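# Place the matching cover over the module on the yellow plate

## Task

Of the three covers resting in holders, find the one roughly 20 mm wider than the module sitting on the yellow base plate, and set it on the yellow plate so it encloses that module. It must stay there on its own after the grippers let go. Neither of the other two covers may be lifted out of its holder. The thin-walled covers flex even under gentle pressure, and any dent worse than barely visible on any of them means failure.

## Robot and tools

ROBOT. Two FANUC CRX-5iA six-joint arms, left_arm and right_arm, each carrying a Robotiq 2F-85 parallel gripper. Their base links sit at (-0.044, +0.477, 0) m and (-0.005, -0.392, 0) m, yawed slightly (quat_wxyz (+0.995, 0, 0, -0.099) and (+0.997, 0, 0, +0.072)).

FRAME. All reported positions use one scene frame: origin on the table surface midway between the arms, +x pointing out over the table, +z up, left_arm on the +y side. The arm names do not mean left or right in a picture. Printed hand positions are approximate, worse at long reach.

execute_actions. Argument actions is a list holding zero or one item; optional pictures (boolean) switches camera images on or off (default on).
- Empty list: nothing is commanded; you just get the current state.
- Move: {"rows": [...], "steps": n}, with 1 to 15 rows and steps up to 15 (default 15). Each step lasts 1/30 s; row k is used on step k and the final row repeats if steps exceed rows.
- Wait: {"steps": n} with n up to 300; it returns n steps after the previous result, and your reply time is part of those steps.
Each row is one flat list of 18 numbers covering both arms: left_arm first, then right_arm. Per arm: six absolute joint target angles in radians (waist, shoulder, elbow, forearm roll, wrist pitch, wrist roll), then gripper position, force_limit, speed, each between -1 and 1. These are targets, not increments. Send all 18 even if one arm should stay put; repeat its current joint angles and its previous three gripper numbers, since a 0 there is a real command.

JOINT RANGES (rad): waist ±3.491, shoulder ±3.140, elbow -1.187 to 4.328, forearm roll ±3.316, wrist pitch ±3.140, wrist roll ±3.927. A call is rejected (nothing sent) if a target exceeds a bound by over 0.010 and lies beyond the joint's last reported angle. True ends can differ by 0.010; a target past one is clipped and the result notes "joint sent to its limit", possibly for an earlier action still running. No such note does not prove there is room left.

MOTION LIMITS. Target speed caps: 2.62 rad/s waist and shoulder, 3.14 elbow, 3.93 the three wrist joints; 0.5 s ramp from rest, and joints of one arm are synchronised to finish together. Each target is kept within a lead of the measured angle (0.805 rad waist/shoulder, 0.966 elbow, 1.21 wrist joints), and if the targets would shift the gripper over 70 mm from where it is, they are pulled back. Large moves therefore need several calls. Between calls the arms continue toward the last row sent until everything settles or a step is HELD.

GRIPPER. position +1 = open (85 mm); pads touch near -0.8; -1 closes until blocked. force_limit per pad, measured on a 40 mm object with a slow close: about 20 N at -1, 128 N at 0, 235 N at +1. speed of the gap: about 20 mm/s at -1, 85 at 0, 150 at +1; fast closing adds up to roughly 5 N (speed 0) or 12 N (speed +1). For these fragile covers, close with force_limit near -1 and a low speed. A new force or speed only applies once position changes by at least 0.01; to soften a grip, open first. If the object yields or slips, the fingers re-close automatically, except after a grip made at force_limit -1, where object_status stays 2 even if the part is gone. Fingers point along the gripper's +z and close along its y. end_effector_position is the point between closed pads; fingertips extend about 19 mm past it closed, 6 mm open, and travel about 13 mm outward while closing, so keep clearance above surfaces. A flat plate juts about 9 cm toward the gripper's +x.

RESULTS. The state line shows, per arm, end_effector_position (m) and end_effector_quat_wxyz. object_status: 0 moving, 1 blocked while opening, 2 blocked while closing (a grip), 3 reached the target or pads met. position_measured is in counts: 3 open, ~78 = 60 mm, ~130 = 40 mm, ~180 = 20 mm, ~230 pads together. Joint positions and Joint velocities list each arm's joints in order (rad, rad/s). HELD marks steps whose command was partly or fully not sent; "joint command not followed" means a clearance check altered or blocked joint targets, with the rest of the row executed.

FAULTS. Load limits: 144 N m for waist, shoulder, elbow; 36 N m for the wrist joints, held weight included. Reaching one, or 150 N of external force anywhere on an arm or its load, halts that arm for 10 s, drops the remainder of the call and lets it yield. MOTOR HOT warns before an OVER-TEMPERATURE FAULT brakes the arm until cooled. Keep the arms from striking or squeezing each other.

CAMERAS. cam_high and cam_low (504x504, fixed) and cam_left_wrist, cam_right_wrist (616x616 fisheye, pose derived from joint readings). Calibration lines give K, distortion and T_world_to_cam; actual poses may differ slightly.

zoom_image: camera (one of the four names) and region [x0, y0, x1, y1] in pixels of that camera's latest image, top-left origin, no larger than 504 by 504. It moves nothing.

read_manual: optional section, only "licences"; returns URDF licence texts.

finished_scene: scene = number of the current scene. Ends it irreversibly, reports success and loads the next one. Answering without any tool call ends all remaining scenes.

AVOID. Denting a cover through force or fast closing; pulling a wrong cover from its holder; dropping, slamming or knocking anything off the table; leaving the cover held rather than released and resting. Loose objects may occasionally be nudged by outside pushes, so check before finishing.

Each tool is called after "Emit:" by a JSON object that holds its "method" and its "body".

## Session

Emit:
{"method": "execute_actions", "body": {"actions": []}}

Scene clock: 0.00 s of 7600.00 s.
left_arm: end_effector_position=(+0.3291, -0.2523, +0.2773) position_measured=3 object_status=3 end_effector_quat_wxyz=(+0.240, +0.960, +0.103, +0.103) | right_arm: end_effector_position=(+0.2218, -0.6798, +0.1588) position_measured=3 object_status=3 end_effector_quat_wxyz=(+0.243, +0.160, +0.950, -0.112)
Joint positions: left_arm=[-0.71   0.55   0.575  0.085 -1.074 -2.04 ] | right_arm=[-0.629 -0.673 -0.86   0.079 -0.847  0.115]
Joint velocities: left_arm=[ 0.    -0.     0.    -0.001  0.     0.   ] | right_arm=[-0.    -0.     0.    -0.    -0.     0.001]

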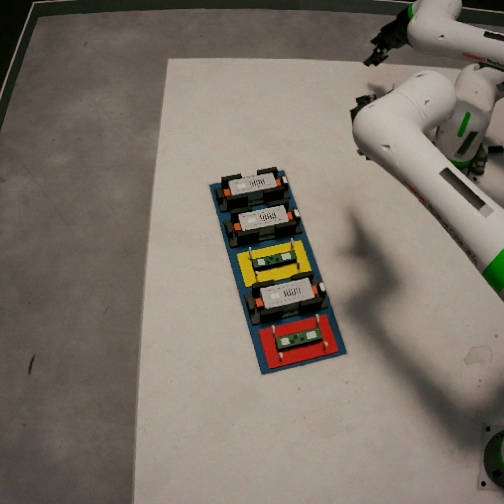

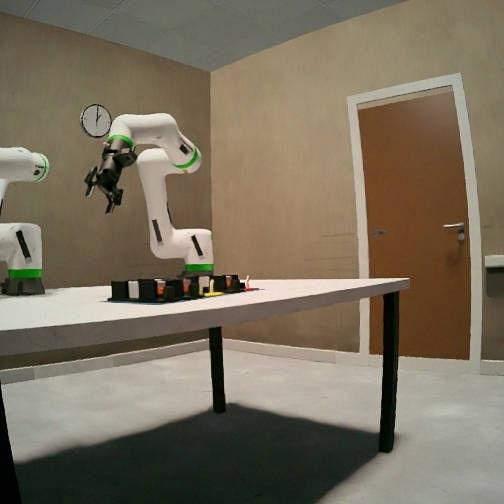

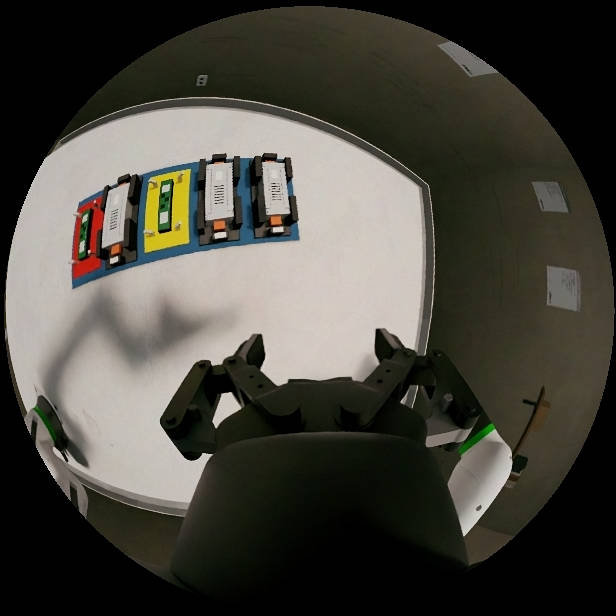

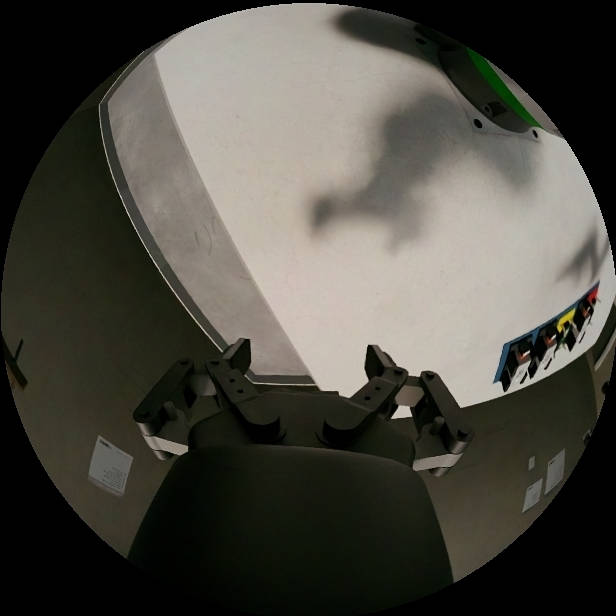

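Emit:
{"method": "zoom_image", "body": {"camera": "cam_high", "region": [190, 150, 370, 390]}}

Emit:
{"method": "zoom_image", "body": {"camera": "cam_left_wrist", "region": [60, 130, 320, 300]}}

Emit:
{"method": "zoom_image", "body": {"camera": "cam_low", "region": [90, 250, 290, 320]}}

Region (190, 150, 370, 390) of cam_high's 504x504 image, scaled by 2.100, with more detail than that image has; it fills the left 378 columns of this view, and the rest is white.

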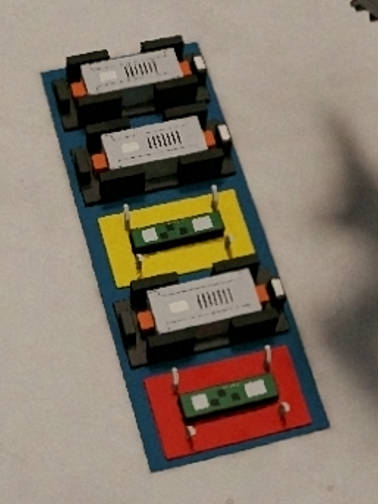

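Region (60, 130, 320, 300) of cam_left_wrist's 616x616 image, scaled by 1.938, with more detail than that image has; it fills the top 330 rows of this view, and the rest is white.

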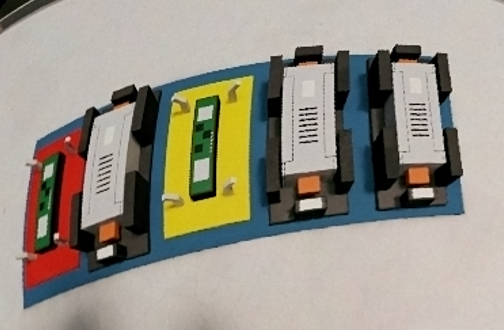

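Region (90, 250, 290, 320) of cam_low's 504x504 image, scaled by 2.520, with more detail than that image has; it fills the top 176 rows of this view, and the rest is white.

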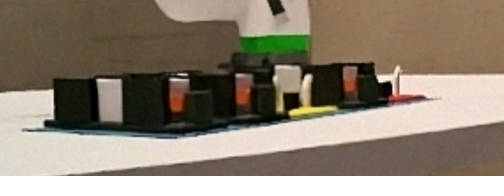

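Emit:
{"method": "execute_actions", "body": {"actions": [{"rows":[[0.5,0.2,0.575,0.085,-1.074,-2.04,1,0,0,-0.629,-0.673,-0.86,0.079,-0.847,0.115,1,0,0]],"steps":15}], "pictures": false}}

Emit:
{"method": "execute_actions", "body": {"actions": [{"rows":[[0.5,0.2,0.575,0.085,-1.074,-2.04,1,0,0,0.0,0.2,0.5,0,-1.5,-0.461,1,0,0]],"steps":15}], "pictures": false}}

Emit:
{"method": "execute_actions", "body": {"actions": [{"steps":45}], "pictures": false}}

Emit:
{"method": "execute_actions", "body": {"actions": [{"rows":[[0.5,0.2,0.575,0.085,-1.074,-2.04,1,0,0,0.609,0.534,0.547,0,-1.583,-0.461,1,0,0]],"steps":15}], "pictures": false}}

Emit:
{"method": "execute_actions", "body": {"actions": [{"steps":30}]}}

Scene clock: 7.40 s of 7600.00 s.
left_arm: end_effector_position=(+0.4900, -0.1276, +0.3553) position_measured=3 object_status=3 end_effector_quat_wxyz=(+0.261, +0.926, +0.218, +0.162) | right_arm: end_effector_position=(+0.2216, -0.6799, +0.1587) position_measured=3 object_status=3 end_effector_quat_wxyz=(+0.243, +0.160, +0.950, -0.112)
Joint positions: left_arm=[-0.457  0.453  0.575  0.085 -1.074 -2.04 ] | right_arm=[-0.629 -0.673 -0.86   0.079 -0.847  0.115]
Joint velocities: left_arm=[ 0.601 -0.196 -0.    -0.001 -0.001 -0.   ] | right_arm=[-0.    -0.    -0.001 -0.    -0.    -0.001]
Steps of this call (steps 1 to 90: nothing new was sent; then 3.90 s passed at rest; steps 91 to 105: all 15 steps of this action). Readings (joint positions | what the end effector reports):
91: left_arm=[-0.710 0.550 0.575 0.085 -1.074 -2.040] | right_arm=[-0.629 -0.673 -0.860 0.079 -0.847 0.115] | left_arm position_measured=3 object_status=3 | right_arm position_measured=3 object_status=3
92: left_arm=[-0.706 0.548 0.575 0.085 -1.074 -2.040] | right_arm=[-0.629 -0.673 -0.860 0.079 -0.847 0.115] | left_arm position_measured=3 object_status=3 | right_arm position_measured=3 object_status=3
94: left_arm=[-0.679 0.537 0.575 0.085 -1.074 -2.040] | right_arm=[-0.629 -0.673 -0.860 0.079 -0.847 0.115] | left_arm position_measured=3 object_status=3 | right_arm position_measured=3 object_status=3
98: left_arm=[-0.597 0.503 0.575 0.085 -1.074 -2.040] | right_arm=[-0.629 -0.673 -0.860 0.079 -0.847 0.115] | left_arm position_measured=3 object_status=3 | right_arm position_measured=3 object_status=3
105: the state above

Scene clock: 7.90 s of 7600.00 s.
left_arm: end_effector_position=(+0.6327, +0.0704, +0.4228) position_measured=3 object_status=3 end_effector_quat_wxyz=(+0.260, +0.869, +0.352, +0.231) | right_arm: end_effector_position=(+0.3563, -0.6353, +0.2407) position_measured=3 object_status=3 end_effector_quat_wxyz=(+0.195, +0.164, +0.966, -0.040)
Joint positions: left_arm=[-0.146  0.367  0.575  0.085 -1.074 -2.04 ] | right_arm=[-0.398 -0.358 -0.444  0.05  -1.087 -0.096]
Joint velocities: left_arm=[ 0.621 -0.159  0.    -0.     0.    -0.   ] | right_arm=[ 0.444  0.623  1.008 -0.056 -0.458 -0.404]
Steps of this call (steps 1 to 15: all 15 steps of this action). Readings (joint positions | what the end effector reports):
1: left_arm=[-0.436 0.446 0.575 0.085 -1.074 -2.040] | right_arm=[-0.629 -0.673 -0.860 0.079 -0.848 0.115] | left_arm position_measured=3 object_status=3 | right_arm position_measured=3 object_status=3
2: left_arm=[-0.416 0.440 0.575 0.085 -1.074 -2.040] | right_arm=[-0.625 -0.668 -0.854 0.079 -0.852 0.112] | left_arm position_measured=3 object_status=3 | right_arm position_measured=3 object_status=3
4: left_arm=[-0.375 0.427 0.575 0.085 -1.074 -2.040] | right_arm=[-0.605 -0.642 -0.822 0.076 -0.873 0.093] | left_arm position_measured=3 object_status=3 | right_arm position_measured=3 object_status=3
8: left_arm=[-0.293 0.404 0.575 0.085 -1.074 -2.040] | right_arm=[-0.521 -0.530 -0.688 0.066 -0.959 0.016] | left_arm position_measured=3 object_status=3 | right_arm position_measured=3 object_status=3
15: the state above

Scene clock: 9.40 s of 7600.00 s.
left_arm: end_effector_position=(+0.6932, +0.5454, +0.5476) position_measured=3 object_status=3 end_effector_quat_wxyz=(+0.203, +0.690, +0.586, +0.372) | right_arm: end_effector_position=(+0.6170, -0.4339, +0.4127) position_measured=3 object_status=3 end_effector_quat_wxyz=(+0.176, +0.155, +0.971, +0.055)
Joint positions: left_arm=[ 0.5    0.2    0.575  0.085 -1.074 -2.04 ] | right_arm=[-0.     0.2    0.5    0.    -1.5   -0.461]
Joint velocities: left_arm=[ 0.     0.     0.001 -0.    -0.001 -0.   ] | right_arm=[ 0.     0.     0.     0.    -0.    -0.002]
Steps of this call (steps 1 to 45: the robot went on to your last target). Readings (joint positions | what the end effector reports):
1: left_arm=[-0.126 0.361 0.575 0.085 -1.074 -2.040] | right_arm=[-0.383 -0.337 -0.410 0.048 -1.102 -0.110] | left_arm position_measured=3 object_status=3 | right_arm position_measured=3 object_status=3
2: left_arm=[-0.104 0.356 0.575 0.085 -1.074 -2.040] | right_arm=[-0.369 -0.317 -0.376 0.046 -1.117 -0.123] | left_arm position_measured=3 object_status=3 | right_arm position_measured=3 object_status=3
4: left_arm=[-0.062 0.345 0.575 0.085 -1.074 -2.040] | right_arm=[-0.340 -0.277 -0.308 0.043 -1.147 -0.149] | left_arm position_measured=3 object_status=3 | right_arm position_measured=3 object_status=3
8: left_arm=[0.022 0.323 0.575 0.085 -1.074 -2.040] | right_arm=[-0.282 -0.195 -0.170 0.036 -1.207 -0.203] | left_arm position_measured=3 object_status=3 | right_arm position_measured=3 object_status=3
45: the state above

Scene clock: 9.90 s of 7600.00 s.
left_arm: end_effector_position=(+0.6932, +0.5454, +0.5476) position_measured=3 object_status=3 end_effector_quat_wxyz=(+0.203, +0.690, +0.586, +0.372) | right_arm: end_effector_position=(+0.6236, -0.2534, +0.3256) position_measured=3 object_status=3 end_effector_quat_wxyz=(+0.091, +0.020, +0.995, +0.043)
Joint positions: left_arm=[ 0.5    0.2    0.575  0.085 -1.074 -2.04 ] | right_arm=[ 0.278  0.352  0.521 -0.    -1.538 -0.461]
Joint velocities: left_arm=[ 0.001 -0.     0.001  0.    -0.001  0.   ] | right_arm=[ 0.654  0.359  0.05  -0.001 -0.088 -0.001]
Steps of this call (steps 1 to 15: all 15 steps of this action). Readings (joint positions | what the end effector reports):
1: left_arm=[0.500 0.200 0.575 0.085 -1.074 -2.040] | right_arm=[0.001 0.200 0.500 0.000 -1.500 -0.461] | left_arm position_measured=3 object_status=3 | right_arm position_measured=3 object_status=3
2: left_arm=[0.500 0.200 0.575 0.085 -1.074 -2.040] | right_arm=[0.005 0.203 0.501 0.000 -1.501 -0.461] | left_arm position_measured=3 object_status=3 | right_arm position_measured=3 object_status=3
4: left_arm=[0.500 0.200 0.575 0.085 -1.074 -2.040] | right_arm=[0.032 0.217 0.503 0.000 -1.504 -0.461] | left_arm position_measured=3 object_status=3 | right_arm position_measured=3 object_status=3
8: left_arm=[0.500 0.200 0.575 0.085 -1.074 -2.040] | right_arm=[0.123 0.267 0.509 -0.000 -1.517 -0.461] | left_arm position_measured=3 object_status=3 | right_arm position_measured=3 object_status=3
15: the state above

Scene clock: 10.90 s of 7600.00 s.
left_arm: end_effector_position=(+0.6932, +0.5454, +0.5476) position_measured=3 object_status=3 end_effector_quat_wxyz=(+0.203, +0.690, +0.586, +0.372) | right_arm: end_effector_position=(+0.5507, -0.0507, +0.2204) position_measured=3 object_status=3 end_effector_quat_wxyz=(+0.000, -0.145, +0.989, +0.000)
Joint positions: left_arm=[ 0.5    0.2    0.575  0.085 -1.074 -2.04 ] | right_arm=[ 0.609  0.534  0.547  0.    -1.583 -0.461]
Joint velocities: left_arm=[-0.    -0.     0.001 -0.    -0.001 -0.001] | right_arm=[ 0.001 -0.     0.    -0.001 -0.     0.001]
Steps of this call (steps 1 to 30: the robot went on to your last target). Readings (joint positions | what the end effector reports):
1: left_arm=[0.500 0.200 0.575 0.085 -1.074 -2.040] | right_arm=[0.300 0.364 0.523 -0.000 -1.541 -0.461] | left_arm position_measured=3 object_status=3 | right_arm position_measured=3 object_status=3
2: left_arm=[0.500 0.200 0.575 0.085 -1.074 -2.040] | right_arm=[0.322 0.377 0.525 -0.000 -1.544 -0.461] | left_arm position_measured=3 object_status=3 | right_arm position_measured=3 object_status=3
4: left_arm=[0.500 0.200 0.575 0.085 -1.074 -2.040] | right_arm=[0.366 0.401 0.528 -0.000 -1.550 -0.461] | left_arm position_measured=3 object_status=3 | right_arm position_measured=3 object_status=3
8: left_arm=[0.500 0.200 0.575 0.085 -1.074 -2.040] | right_arm=[0.454 0.449 0.535 -0.000 -1.562 -0.461] | left_arm position_measured=3 object_status=3 | right_arm position_measured=3 object_status=3
30: the state above
camera_calibration (this result's frames):
cam_left_wrist: T_world_to_cam=[[0.67333, -0.26204, 0.691348, -0.698337], [-0.284348, -0.954944, -0.0850124, 0.795399], [0.682476, -0.139342, -0.717503, 0.147389], [0, 0, 0, 1]] pos_world=[0.595792, 0.597107, 0.656165]
cam_right_wrist: T_world_to_cam=[[-0.334881, 0.941487, -0.0381641, 0.240941], [0.911132, 0.333877, 0.241588, -0.505289], [0.240194, 0.0461307, -0.969628, 0.230855], [0, 0, 0, 1]] pos_world=[0.485621, -0.0687882, 0.355111]

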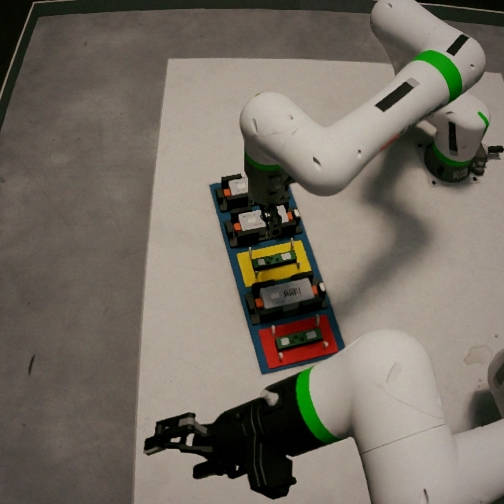

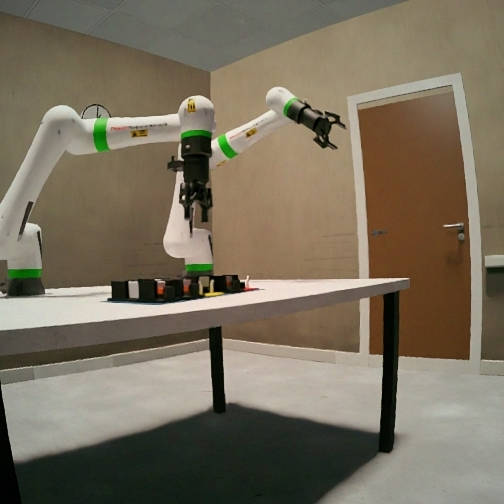

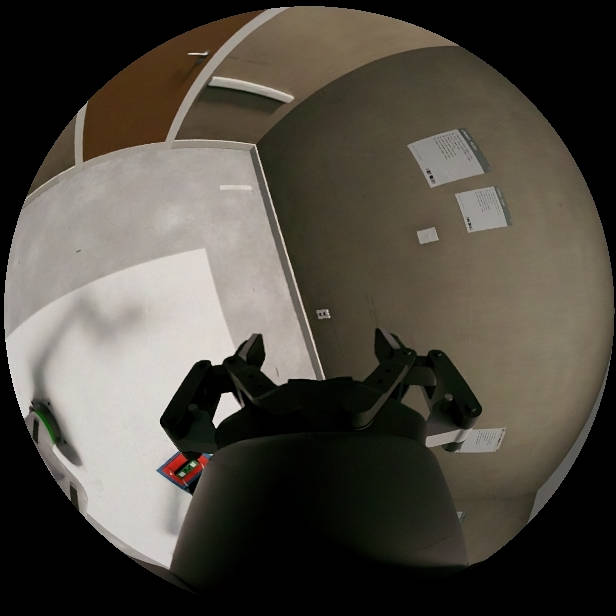

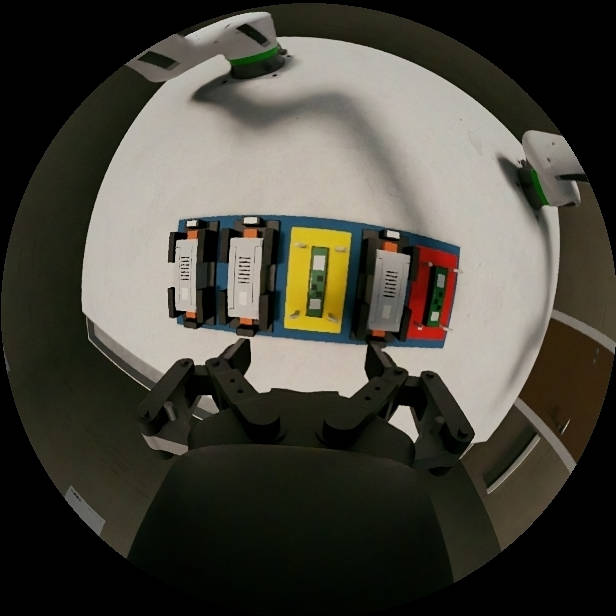

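Emit:
{"method": "zoom_image", "body": {"camera": "cam_right_wrist", "region": [160, 200, 470, 350]}}

Emit:
{"method": "zoom_image", "body": {"camera": "cam_right_wrist", "region": [220, 210, 370, 345]}}

Region (160, 200, 470, 350) of cam_right_wrist's 616x616 image, scaled by 1.626, with more detail than that image has; it fills the top 244 rows of this view, and the rest is white.

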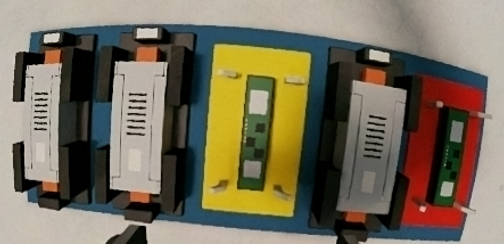

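Region (220, 210, 370, 345) of cam_right_wrist's 616x616 image, scaled by 3.360, with more detail than that image has; it fills the top 454 rows of this view, and the rest is white.

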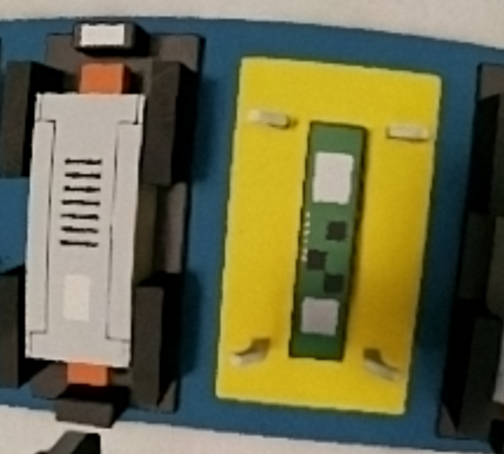

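Emit:
{"method": "zoom_image", "body": {"camera": "cam_right_wrist", "region": [340, 220, 470, 350]}}

Emit:
{"method": "zoom_image", "body": {"camera": "cam_right_wrist", "region": [160, 205, 290, 345]}}

Emit:
{"method": "zoom_image", "body": {"camera": "cam_high", "region": [230, 230, 350, 375]}}

Region (340, 220, 470, 350) of cam_right_wrist's 616x616 image, scaled by 3.877, with more detail than that image has.

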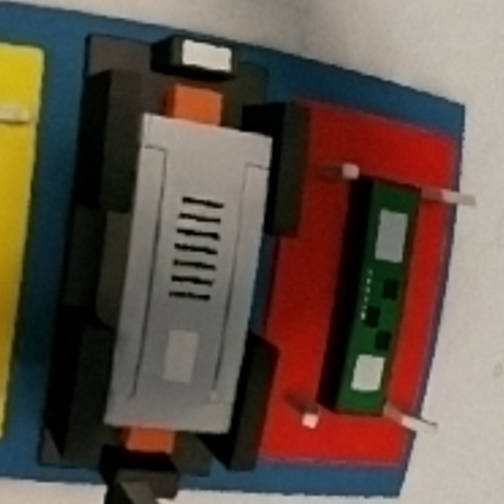

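Region (160, 205, 290, 345) of cam_right_wrist's 616x616 image, scaled by 3.600, with more detail than that image has; it fills the left 468 columns of this view, and the rest is white.

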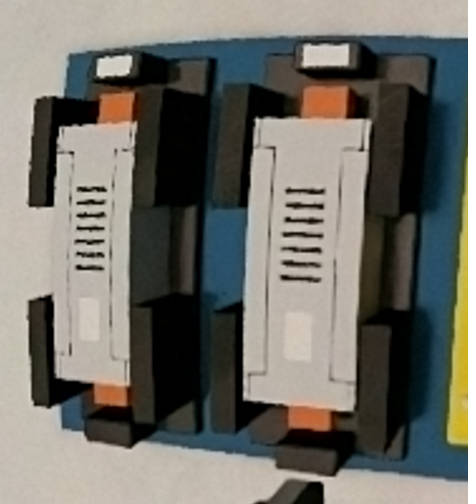

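Region (230, 230, 350, 375) of cam_high's 504x504 image, scaled by 3.476, with more detail than that image has; it fills the left 417 columns of this view, and the rest is white.

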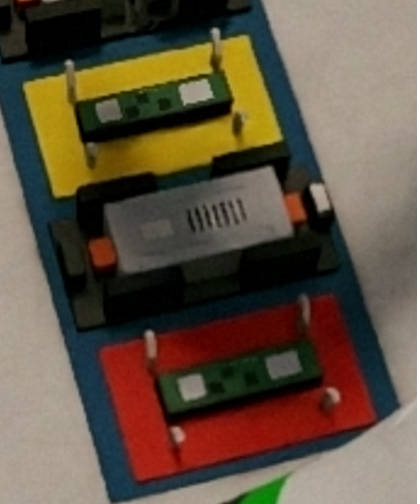

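Emit:
{"method": "execute_actions", "body": {"actions": [{"rows":[[0.5,0.2,0.575,0.085,-1.074,-2.04,1,0,0,0.429,0.618,0.534,0,-1.487,-0.281,1,0,0]],"steps":15}], "pictures": false}}

Emit:
{"method": "execute_actions", "body": {"actions": [{"steps":15}]}}

Emit:
{"method": "zoom_image", "body": {"camera": "cam_right_wrist", "region": [190, 170, 450, 350]}}

Scene clock: 16.97 s of 7600.00 s.
left_arm: end_effector_position=(+0.6932, +0.5454, +0.5476) position_measured=3 object_status=3 end_effector_quat_wxyz=(+0.203, +0.690, +0.586, +0.372) | right_arm: end_effector_position=(+0.6255, -0.1408, +0.1599) position_measured=3 object_status=3 end_effector_quat_wxyz=(-0.000, -0.145, +0.989, -0.000)
Joint positions: left_arm=[ 0.5    0.2    0.575  0.085 -1.074 -2.04 ] | right_arm=[ 0.429  0.618  0.534 -0.    -1.487 -0.281]
Joint velocities: left_arm=[-0.001 -0.    -0.     0.001  0.     0.   ] | right_arm=[-0.    -0.    -0.001 -0.     0.001  0.002]
Steps of this call (steps 1 to 15: the robot went on to your last target; steps 16 to 90: nothing new was sent; then 2.57 s passed at rest; steps 91 to 105: all 15 steps of this action). Readings (joint positions | what the end effector reports):
91: left_arm=[0.500 0.200 0.575 0.085 -1.074 -2.040] | right_arm=[0.609 0.534 0.547 -0.000 -1.583 -0.461] | left_arm position_measured=3 object_status=3 | right_arm position_measured=3 object_status=3
92: left_arm=[0.500 0.200 0.575 0.085 -1.074 -2.040] | right_arm=[0.605 0.536 0.547 -0.000 -1.580 -0.457] | left_arm position_measured=3 object_status=3 | right_arm position_measured=3 object_status=3
94: left_arm=[0.500 0.200 0.575 0.085 -1.074 -2.040] | right_arm=[0.578 0.549 0.545 -0.000 -1.566 -0.430] | left_arm position_measured=3 object_status=3 | right_arm position_measured=3 object_status=3
98: left_arm=[0.500 0.200 0.575 0.085 -1.074 -2.040] | right_arm=[0.488 0.591 0.538 -0.000 -1.519 -0.340] | left_arm position_measured=3 object_status=3 | right_arm position_measured=3 object_status=3
105: the state above

Scene clock: 17.47 s of 7600.00 s.
left_arm: end_effector_position=(+0.6932, +0.5454, +0.5476) position_measured=3 object_status=3 end_effector_quat_wxyz=(+0.203, +0.690, +0.586, +0.372) | right_arm: end_effector_position=(+0.6256, -0.1409, +0.1599) position_measured=3 object_status=3 end_effector_quat_wxyz=(-0.000, -0.145, +0.989, -0.000)
Joint positions: left_arm=[ 0.5    0.2    0.575  0.085 -1.074 -2.04 ] | right_arm=[ 0.429  0.618  0.534 -0.    -1.487 -0.281]
Joint velocities: left_arm=[ 0.001 -0.001  0.    -0.001  0.    -0.   ] | right_arm=[-0.  0.  0. -0. -0. -0.]
Steps of this call (steps 1 to 15: the robot went on to your last target). Readings (joint positions | what the end effector reports):
1: left_arm=[0.500 0.200 0.575 0.085 -1.074 -2.040] | right_arm=[0.429 0.618 0.534 -0.000 -1.487 -0.281] | left_arm position_measured=3 object_status=3 | right_arm position_measured=3 object_status=3
2: left_arm=[0.500 0.200 0.575 0.085 -1.074 -2.040] | right_arm=[0.429 0.618 0.534 -0.000 -1.487 -0.281] | left_arm position_measured=3 object_status=3 | right_arm position_measured=3 object_status=3
4: left_arm=[0.500 0.200 0.575 0.085 -1.074 -2.040] | right_arm=[0.429 0.618 0.534 -0.000 -1.487 -0.281] | left_arm position_measured=3 object_status=3 | right_arm position_measured=3 object_status=3
8: left_arm=[0.500 0.200 0.575 0.085 -1.074 -2.040] | right_arm=[0.429 0.618 0.534 -0.000 -1.487 -0.281] | left_arm position_measured=3 object_status=3 | right_arm position_measured=3 object_status=3
15: the state above
All arms were judged still, so your last target was given up. Only a new action makes them travel on or press farther. Fingers that are still opening or closing keep moving.
camera_calibration (this result's frames):
cam_left_wrist: T_world_to_cam=[[0.673314, -0.262043, 0.691363, -0.698339], [-0.284345, -0.954944, -0.0850253, 0.795405], [0.682493, -0.139337, -0.717488, 0.14737], [0, 0, 0, 1]] pos_world=[0.595792, 0.597107, 0.656171]
cam_right_wrist: T_world_to_cam=[[-0.335037, 0.941418, -0.0385065, 0.348765], [0.91131, 0.33416, 0.240523, -0.528694], [0.2393, 0.0454928, -0.969879, 0.15886], [0, 0, 0, 1]] pos_world=[0.560637, -0.158892, 0.294668]

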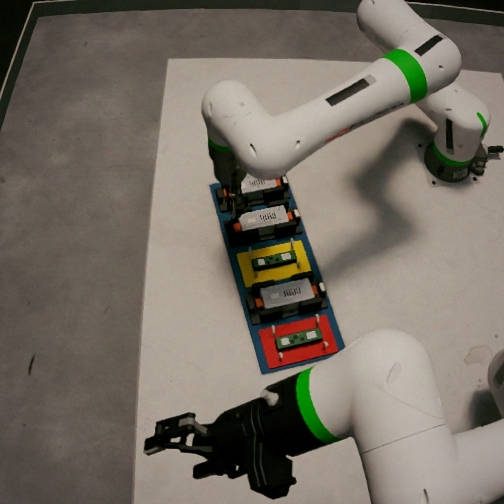

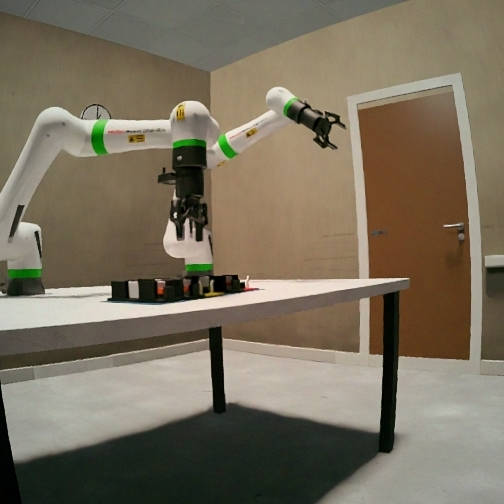

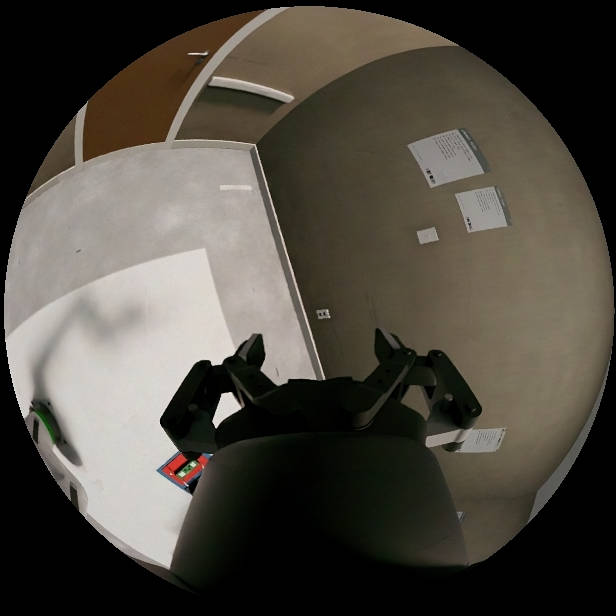

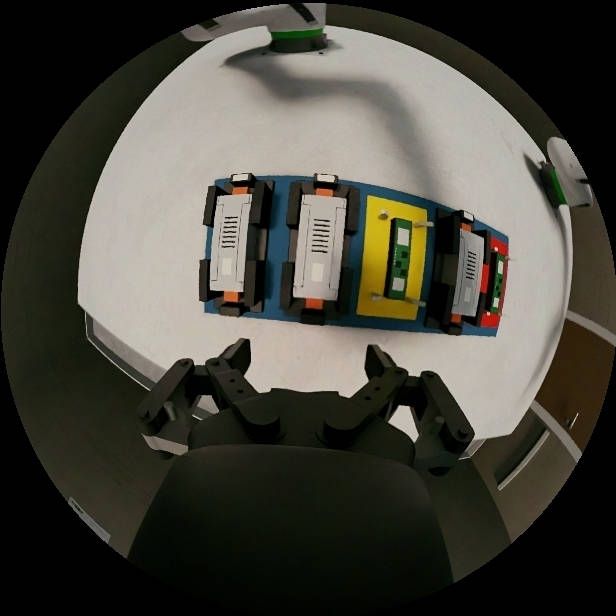

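Region (190, 170, 450, 350) of cam_right_wrist's 616x616 image, scaled by 1.938, with more detail than that image has; it fills the top 349 rows of this view, and the rest is white.

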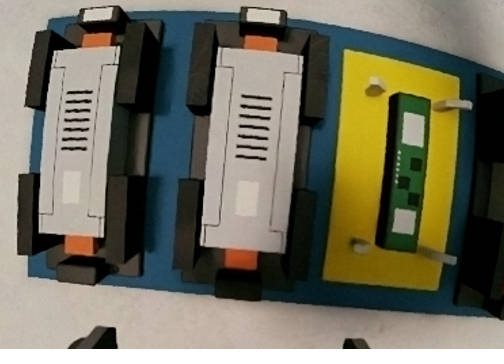

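Emit:
{"method": "zoom_image", "body": {"camera": "cam_right_wrist", "region": [195, 170, 365, 330]}}

Emit:
{"method": "zoom_image", "body": {"camera": "cam_right_wrist", "region": [340, 180, 450, 330]}}

Region (195, 170, 365, 330) of cam_right_wrist's 616x616 image, scaled by 2.965, with more detail than that image has; it fills the top 474 rows of this view, and the rest is white.

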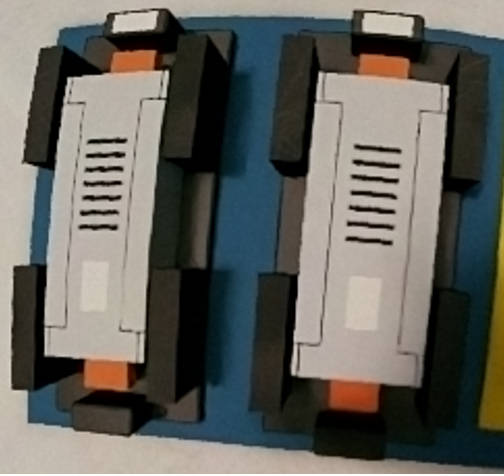

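Region (340, 180, 450, 330) of cam_right_wrist's 616x616 image, scaled by 3.360, with more detail than that image has; it fills the left 370 columns of this view, and the rest is white.

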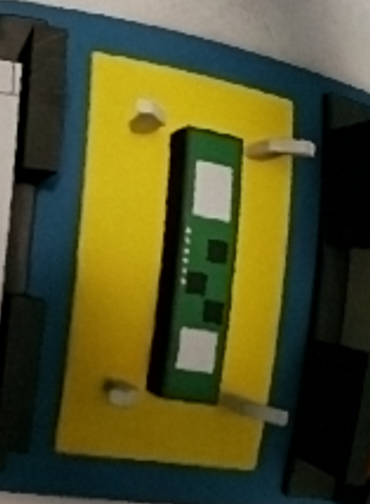

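Emit:
{"method": "zoom_image", "body": {"camera": "cam_low", "region": [105, 270, 205, 310]}}

Emit:
{"method": "zoom_image", "body": {"camera": "cam_high", "region": [240, 270, 335, 330]}}

Region (105, 270, 205, 310) of cam_low's 504x504 image, scaled by 5.040, with more detail than that image has; it fills the top 202 rows of this view, and the rest is white.

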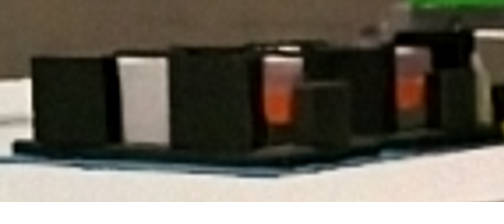

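Region (240, 270, 335, 330) of cam_high's 504x504 image, scaled by 5.305, with more detail than that image has; it fills the top 318 rows of this view, and the rest is white.

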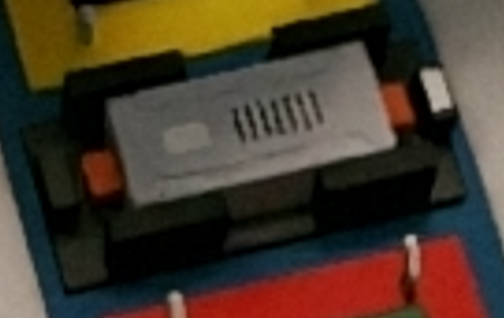

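Emit:
{"method": "execute_actions", "body": {"actions": [{"rows":[[0.5,0.2,0.575,0.085,-1.074,-2.04,1,0,0,0.294,0.414,0.137,0,-1.294,-0.17,0.55,-1,0]],"steps":15}], "pictures": false}}

Emit:
{"method": "execute_actions", "body": {"actions": [{"steps":20}]}}

Emit:
{"method": "zoom_image", "body": {"camera": "cam_right_wrist", "region": [150, 150, 470, 420]}}

Scene clock: 25.70 s of 7600.00 s.
left_arm: end_effector_position=(+0.6932, +0.5454, +0.5476) position_measured=3 object_status=3 end_effector_quat_wxyz=(+0.203, +0.690, +0.586, +0.372) | right_arm: end_effector_position=(+0.5765, -0.2618, +0.1210) position_measured=59 object_status=0 end_effector_quat_wxyz=(+0.000, -0.134, +0.991, -0.000)
Joint positions: left_arm=[ 0.5    0.2    0.575  0.085 -1.074 -2.04 ] | right_arm=[ 0.298  0.419  0.148  0.    -1.299 -0.173]
Joint velocities: left_arm=[ 0.    -0.    -0.    -0.001 -0.001 -0.   ] | right_arm=[-0.116 -0.178 -0.344 -0.     0.167  0.095]
Steps of this call (steps 1 to 90: nothing new was sent; then 4.73 s passed at rest; steps 91 to 105: all 15 steps of this action). Readings (joint positions | what the end effector reports):
91: left_arm=[0.500 0.200 0.575 0.085 -1.074 -2.040] | right_arm=[0.429 0.618 0.533 0.000 -1.487 -0.281] | left_arm position_measured=3 object_status=3 | right_arm position_measured=3 object_status=0
92: left_arm=[0.500 0.200 0.575 0.085 -1.074 -2.040] | right_arm=[0.427 0.615 0.528 0.000 -1.484 -0.279] | left_arm position_measured=3 object_status=3 | right_arm position_measured=4 object_status=0
94: left_arm=[0.500 0.200 0.575 0.085 -1.074 -2.040] | right_arm=[0.416 0.598 0.496 0.000 -1.468 -0.270] | left_arm position_measured=3 object_status=3 | right_arm position_measured=15 object_status=0
98: left_arm=[0.500 0.200 0.575 0.085 -1.074 -2.040] | right_arm=[0.369 0.527 0.357 0.000 -1.401 -0.232] | left_arm position_measured=3 object_status=3 | right_arm position_measured=43 object_status=0
105: the state above

Scene clock: 26.37 s of 7600.00 s.
left_arm: end_effector_position=(+0.6932, +0.5454, +0.5476) position_measured=3 object_status=3 end_effector_quat_wxyz=(+0.203, +0.690, +0.586, +0.372) | right_arm: end_effector_position=(+0.5744, -0.2651, +0.1196) position_measured=59 object_status=3 end_effector_quat_wxyz=(-0.000, -0.133, +0.991, -0.000)
Joint positions: left_arm=[ 0.5    0.2    0.575  0.085 -1.074 -2.04 ] | right_arm=[ 0.294  0.414  0.137  0.    -1.294 -0.17 ]
Joint velocities: left_arm=[-0.     0.     0.001 -0.001 -0.    -0.   ] | right_arm=[-0.001 -0.     0.     0.     0.    -0.002]
Steps of this call (steps 1 to 20: the robot went on to your last target). Readings (joint positions | what the end effector reports):
1: left_arm=[0.500 0.200 0.575 0.085 -1.074 -2.040] | right_arm=[0.295 0.415 0.140 0.000 -1.295 -0.171] | left_arm position_measured=3 object_status=3 | right_arm position_measured=59 object_status=0
2: left_arm=[0.500 0.200 0.575 0.085 -1.074 -2.040] | right_arm=[0.294 0.414 0.138 0.000 -1.294 -0.170] | left_arm position_measured=3 object_status=3 | right_arm position_measured=59 object_status=0
4: left_arm=[0.500 0.200 0.575 0.085 -1.074 -2.040] | right_arm=[0.294 0.414 0.137 0.000 -1.294 -0.170] | left_arm position_measured=3 object_status=3 | right_arm position_measured=59 object_status=0
8: left_arm=[0.500 0.200 0.575 0.085 -1.074 -2.040] | right_arm=[0.294 0.414 0.137 0.000 -1.294 -0.170] | left_arm position_measured=3 object_status=3 | right_arm position_measured=59 object_status=3
20: the state above
camera_calibration (this result's frames):
cam_left_wrist: T_world_to_cam=[[0.673313, -0.262043, 0.691363, -0.698339], [-0.284345, -0.954944, -0.0850256, 0.795406], [0.682493, -0.139336, -0.717487, 0.147369], [0, 0, 0, 1]] pos_world=[0.595792, 0.597107, 0.656171]
cam_right_wrist: T_world_to_cam=[[-0.312319, 0.949197, -0.0385053, 0.436029], [0.919073, 0.312165, 0.240535, -0.441191], [0.240335, 0.0397346, -0.969876, 0.135533], [0, 0, 0, 1]] pos_world=[0.509093, -0.281538, 0.254362]

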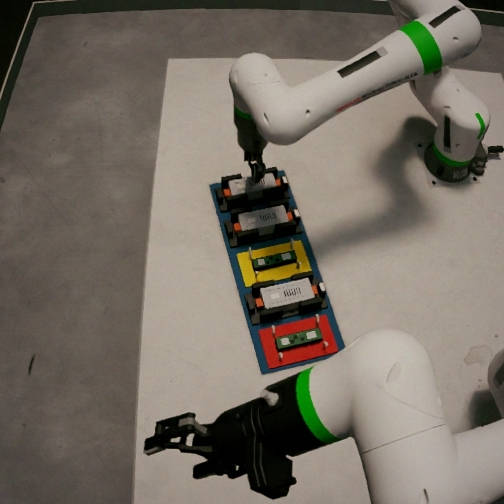

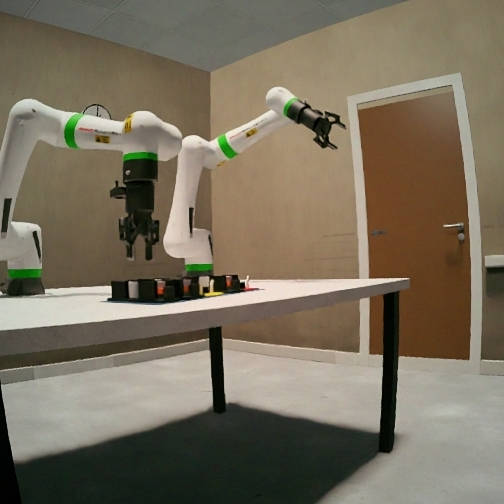

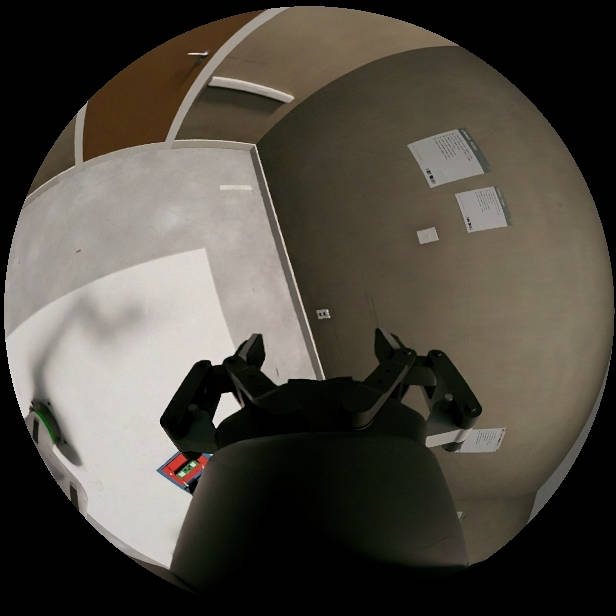

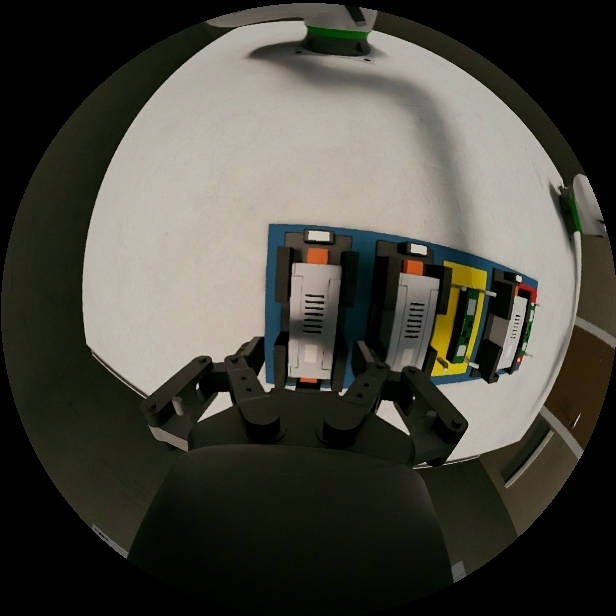

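Region (150, 150, 470, 420) of cam_right_wrist's 616x616 image, scaled by 1.575, with more detail than that image has; it fills the top 425 rows of this view, and the rest is white.

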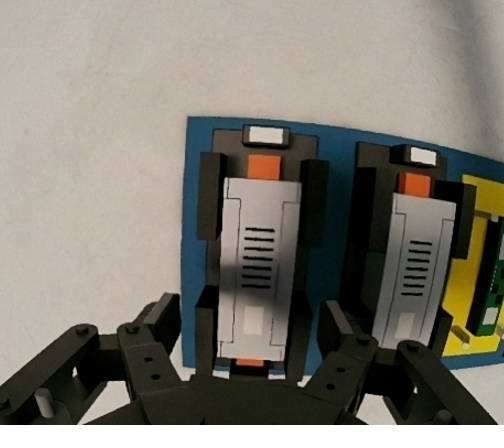

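Emit:
{"method": "execute_actions", "body": {"actions": [{"rows":[[0.5,0.2,0.575,0.085,-1.074,-2.04,1,0,0,0.296,0.443,0.081,0,-1.209,-0.19,0.55,-1,-1]],"steps":15}]}}

Emit:
{"method": "zoom_image", "body": {"camera": "cam_right_wrist", "region": [200, 200, 420, 420]}}

Emit:
{"method": "zoom_image", "body": {"camera": "cam_low", "region": [90, 230, 210, 310]}}

Scene clock: 29.13 s of 7600.00 s.
left_arm: end_effector_position=(+0.6932, +0.5454, +0.5476) position_measured=3 object_status=3 end_effector_quat_wxyz=(+0.203, +0.690, +0.586, +0.372) | right_arm: end_effector_position=(+0.5736, -0.2642, +0.0799) position_measured=59 object_status=3 end_effector_quat_wxyz=(-0.000, -0.124, +0.992, -0.000)
Joint positions: left_arm=[ 0.5    0.2    0.575  0.085 -1.074 -2.04 ] | right_arm=[ 0.296  0.443  0.081 -0.    -1.209 -0.19 ]
Joint velocities: left_arm=[-0.001  0.    -0.    -0.    -0.001 -0.   ] | right_arm=[ 0.    -0.001 -0.     0.001 -0.    -0.001]
Steps of this call (steps 1 to 15: the robot went on to your last target; steps 16 to 68: nothing new was sent; steps 69 to 83: all 15 steps of this action). Readings (joint positions | what the end effector reports):
69: left_arm=[0.500 0.200 0.575 0.085 -1.074 -2.040] | right_arm=[0.294 0.414 0.136 -0.000 -1.293 -0.170] | left_arm position_measured=3 object_status=3 | right_arm position_measured=59 object_status=3
70: left_arm=[0.500 0.200 0.575 0.085 -1.074 -2.040] | right_arm=[0.294 0.416 0.132 -0.000 -1.286 -0.171] | left_arm position_measured=3 object_status=3 | right_arm position_measured=59 object_status=3
72: left_arm=[0.500 0.200 0.575 0.085 -1.074 -2.040] | right_arm=[0.295 0.429 0.106 -0.000 -1.248 -0.180] | left_arm position_measured=3 object_status=3 | right_arm position_measured=59 object_status=3
76: left_arm=[0.500 0.200 0.575 0.085 -1.074 -2.040] | right_arm=[0.296 0.443 0.081 -0.000 -1.209 -0.190] | left_arm position_measured=3 object_status=3 | right_arm position_measured=59 object_status=3
83: the state above
camera_calibration (this result's frames):
cam_left_wrist: T_world_to_cam=[[0.673313, -0.262043, 0.691363, -0.698339], [-0.284345, -0.954944, -0.0850254, 0.795406], [0.682493, -0.139337, -0.717488, 0.147369], [0, 0, 0, 1]] pos_world=[0.595792, 0.597107, 0.656171]
cam_right_wrist: T_world_to_cam=[[-0.295157, 0.954674, -0.0384822, 0.425011], [0.924573, 0.295543, 0.240457, -0.438664], [0.240931, 0.035393, -0.969897, 0.095733], [0, 0, 0, 1]] pos_world=[0.507957, -0.279491, 0.214687]

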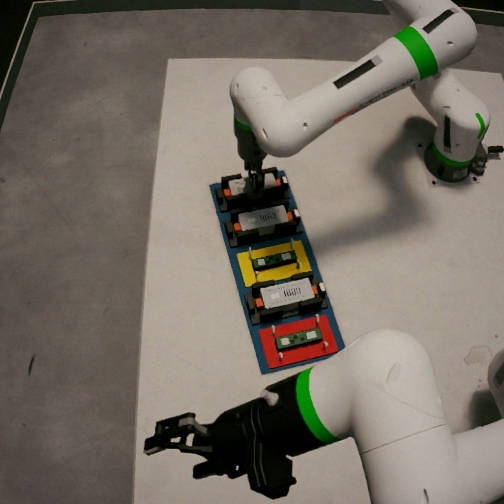

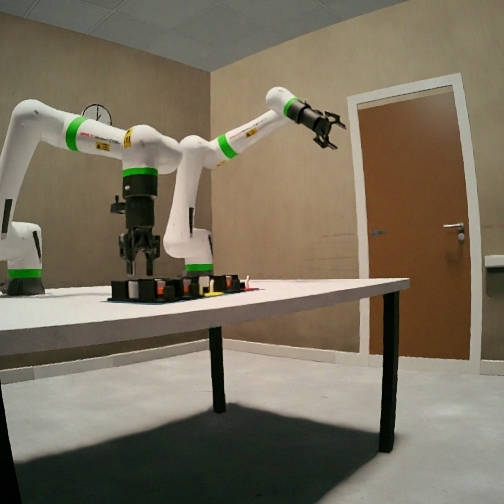

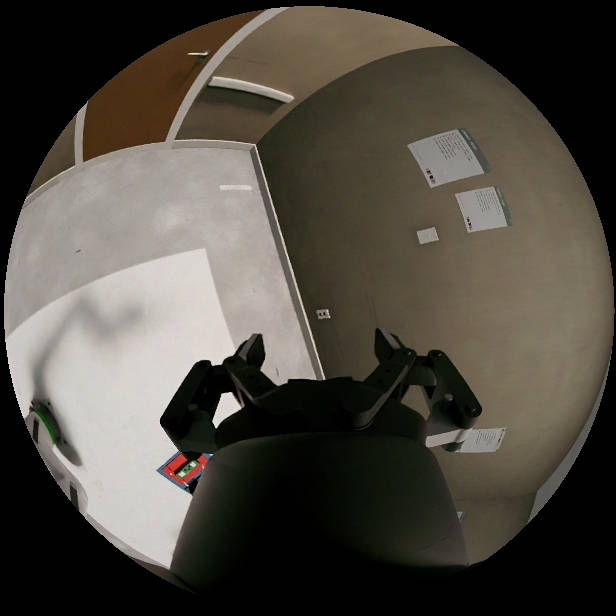

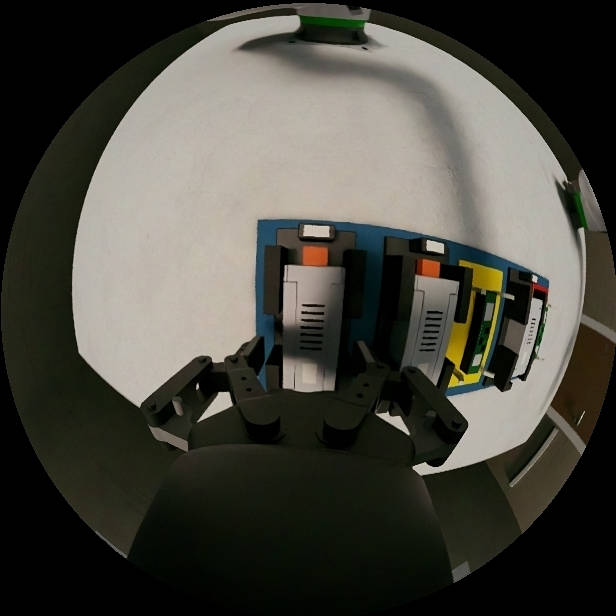

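Region (200, 200, 420, 420) of cam_right_wrist's 616x616 image, scaled by 2.291, with more detail than that image has.

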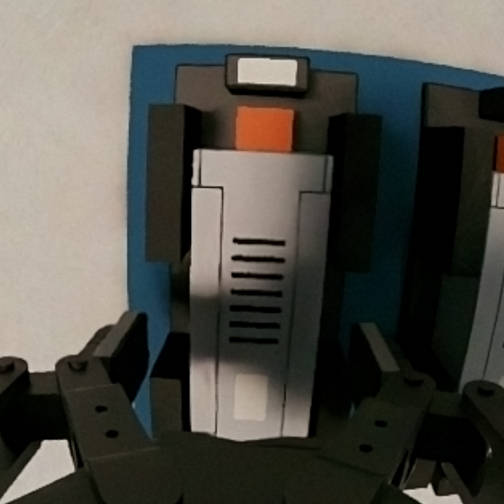

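Region (90, 230, 210, 310) of cam_low's 504x504 image, scaled by 4.200, with more detail than that image has.

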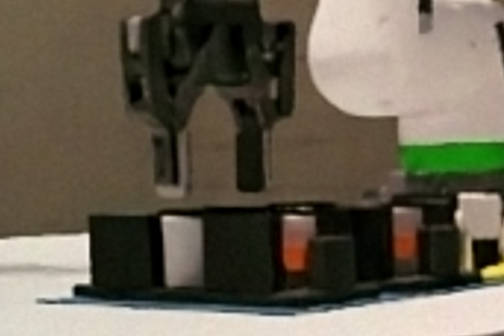

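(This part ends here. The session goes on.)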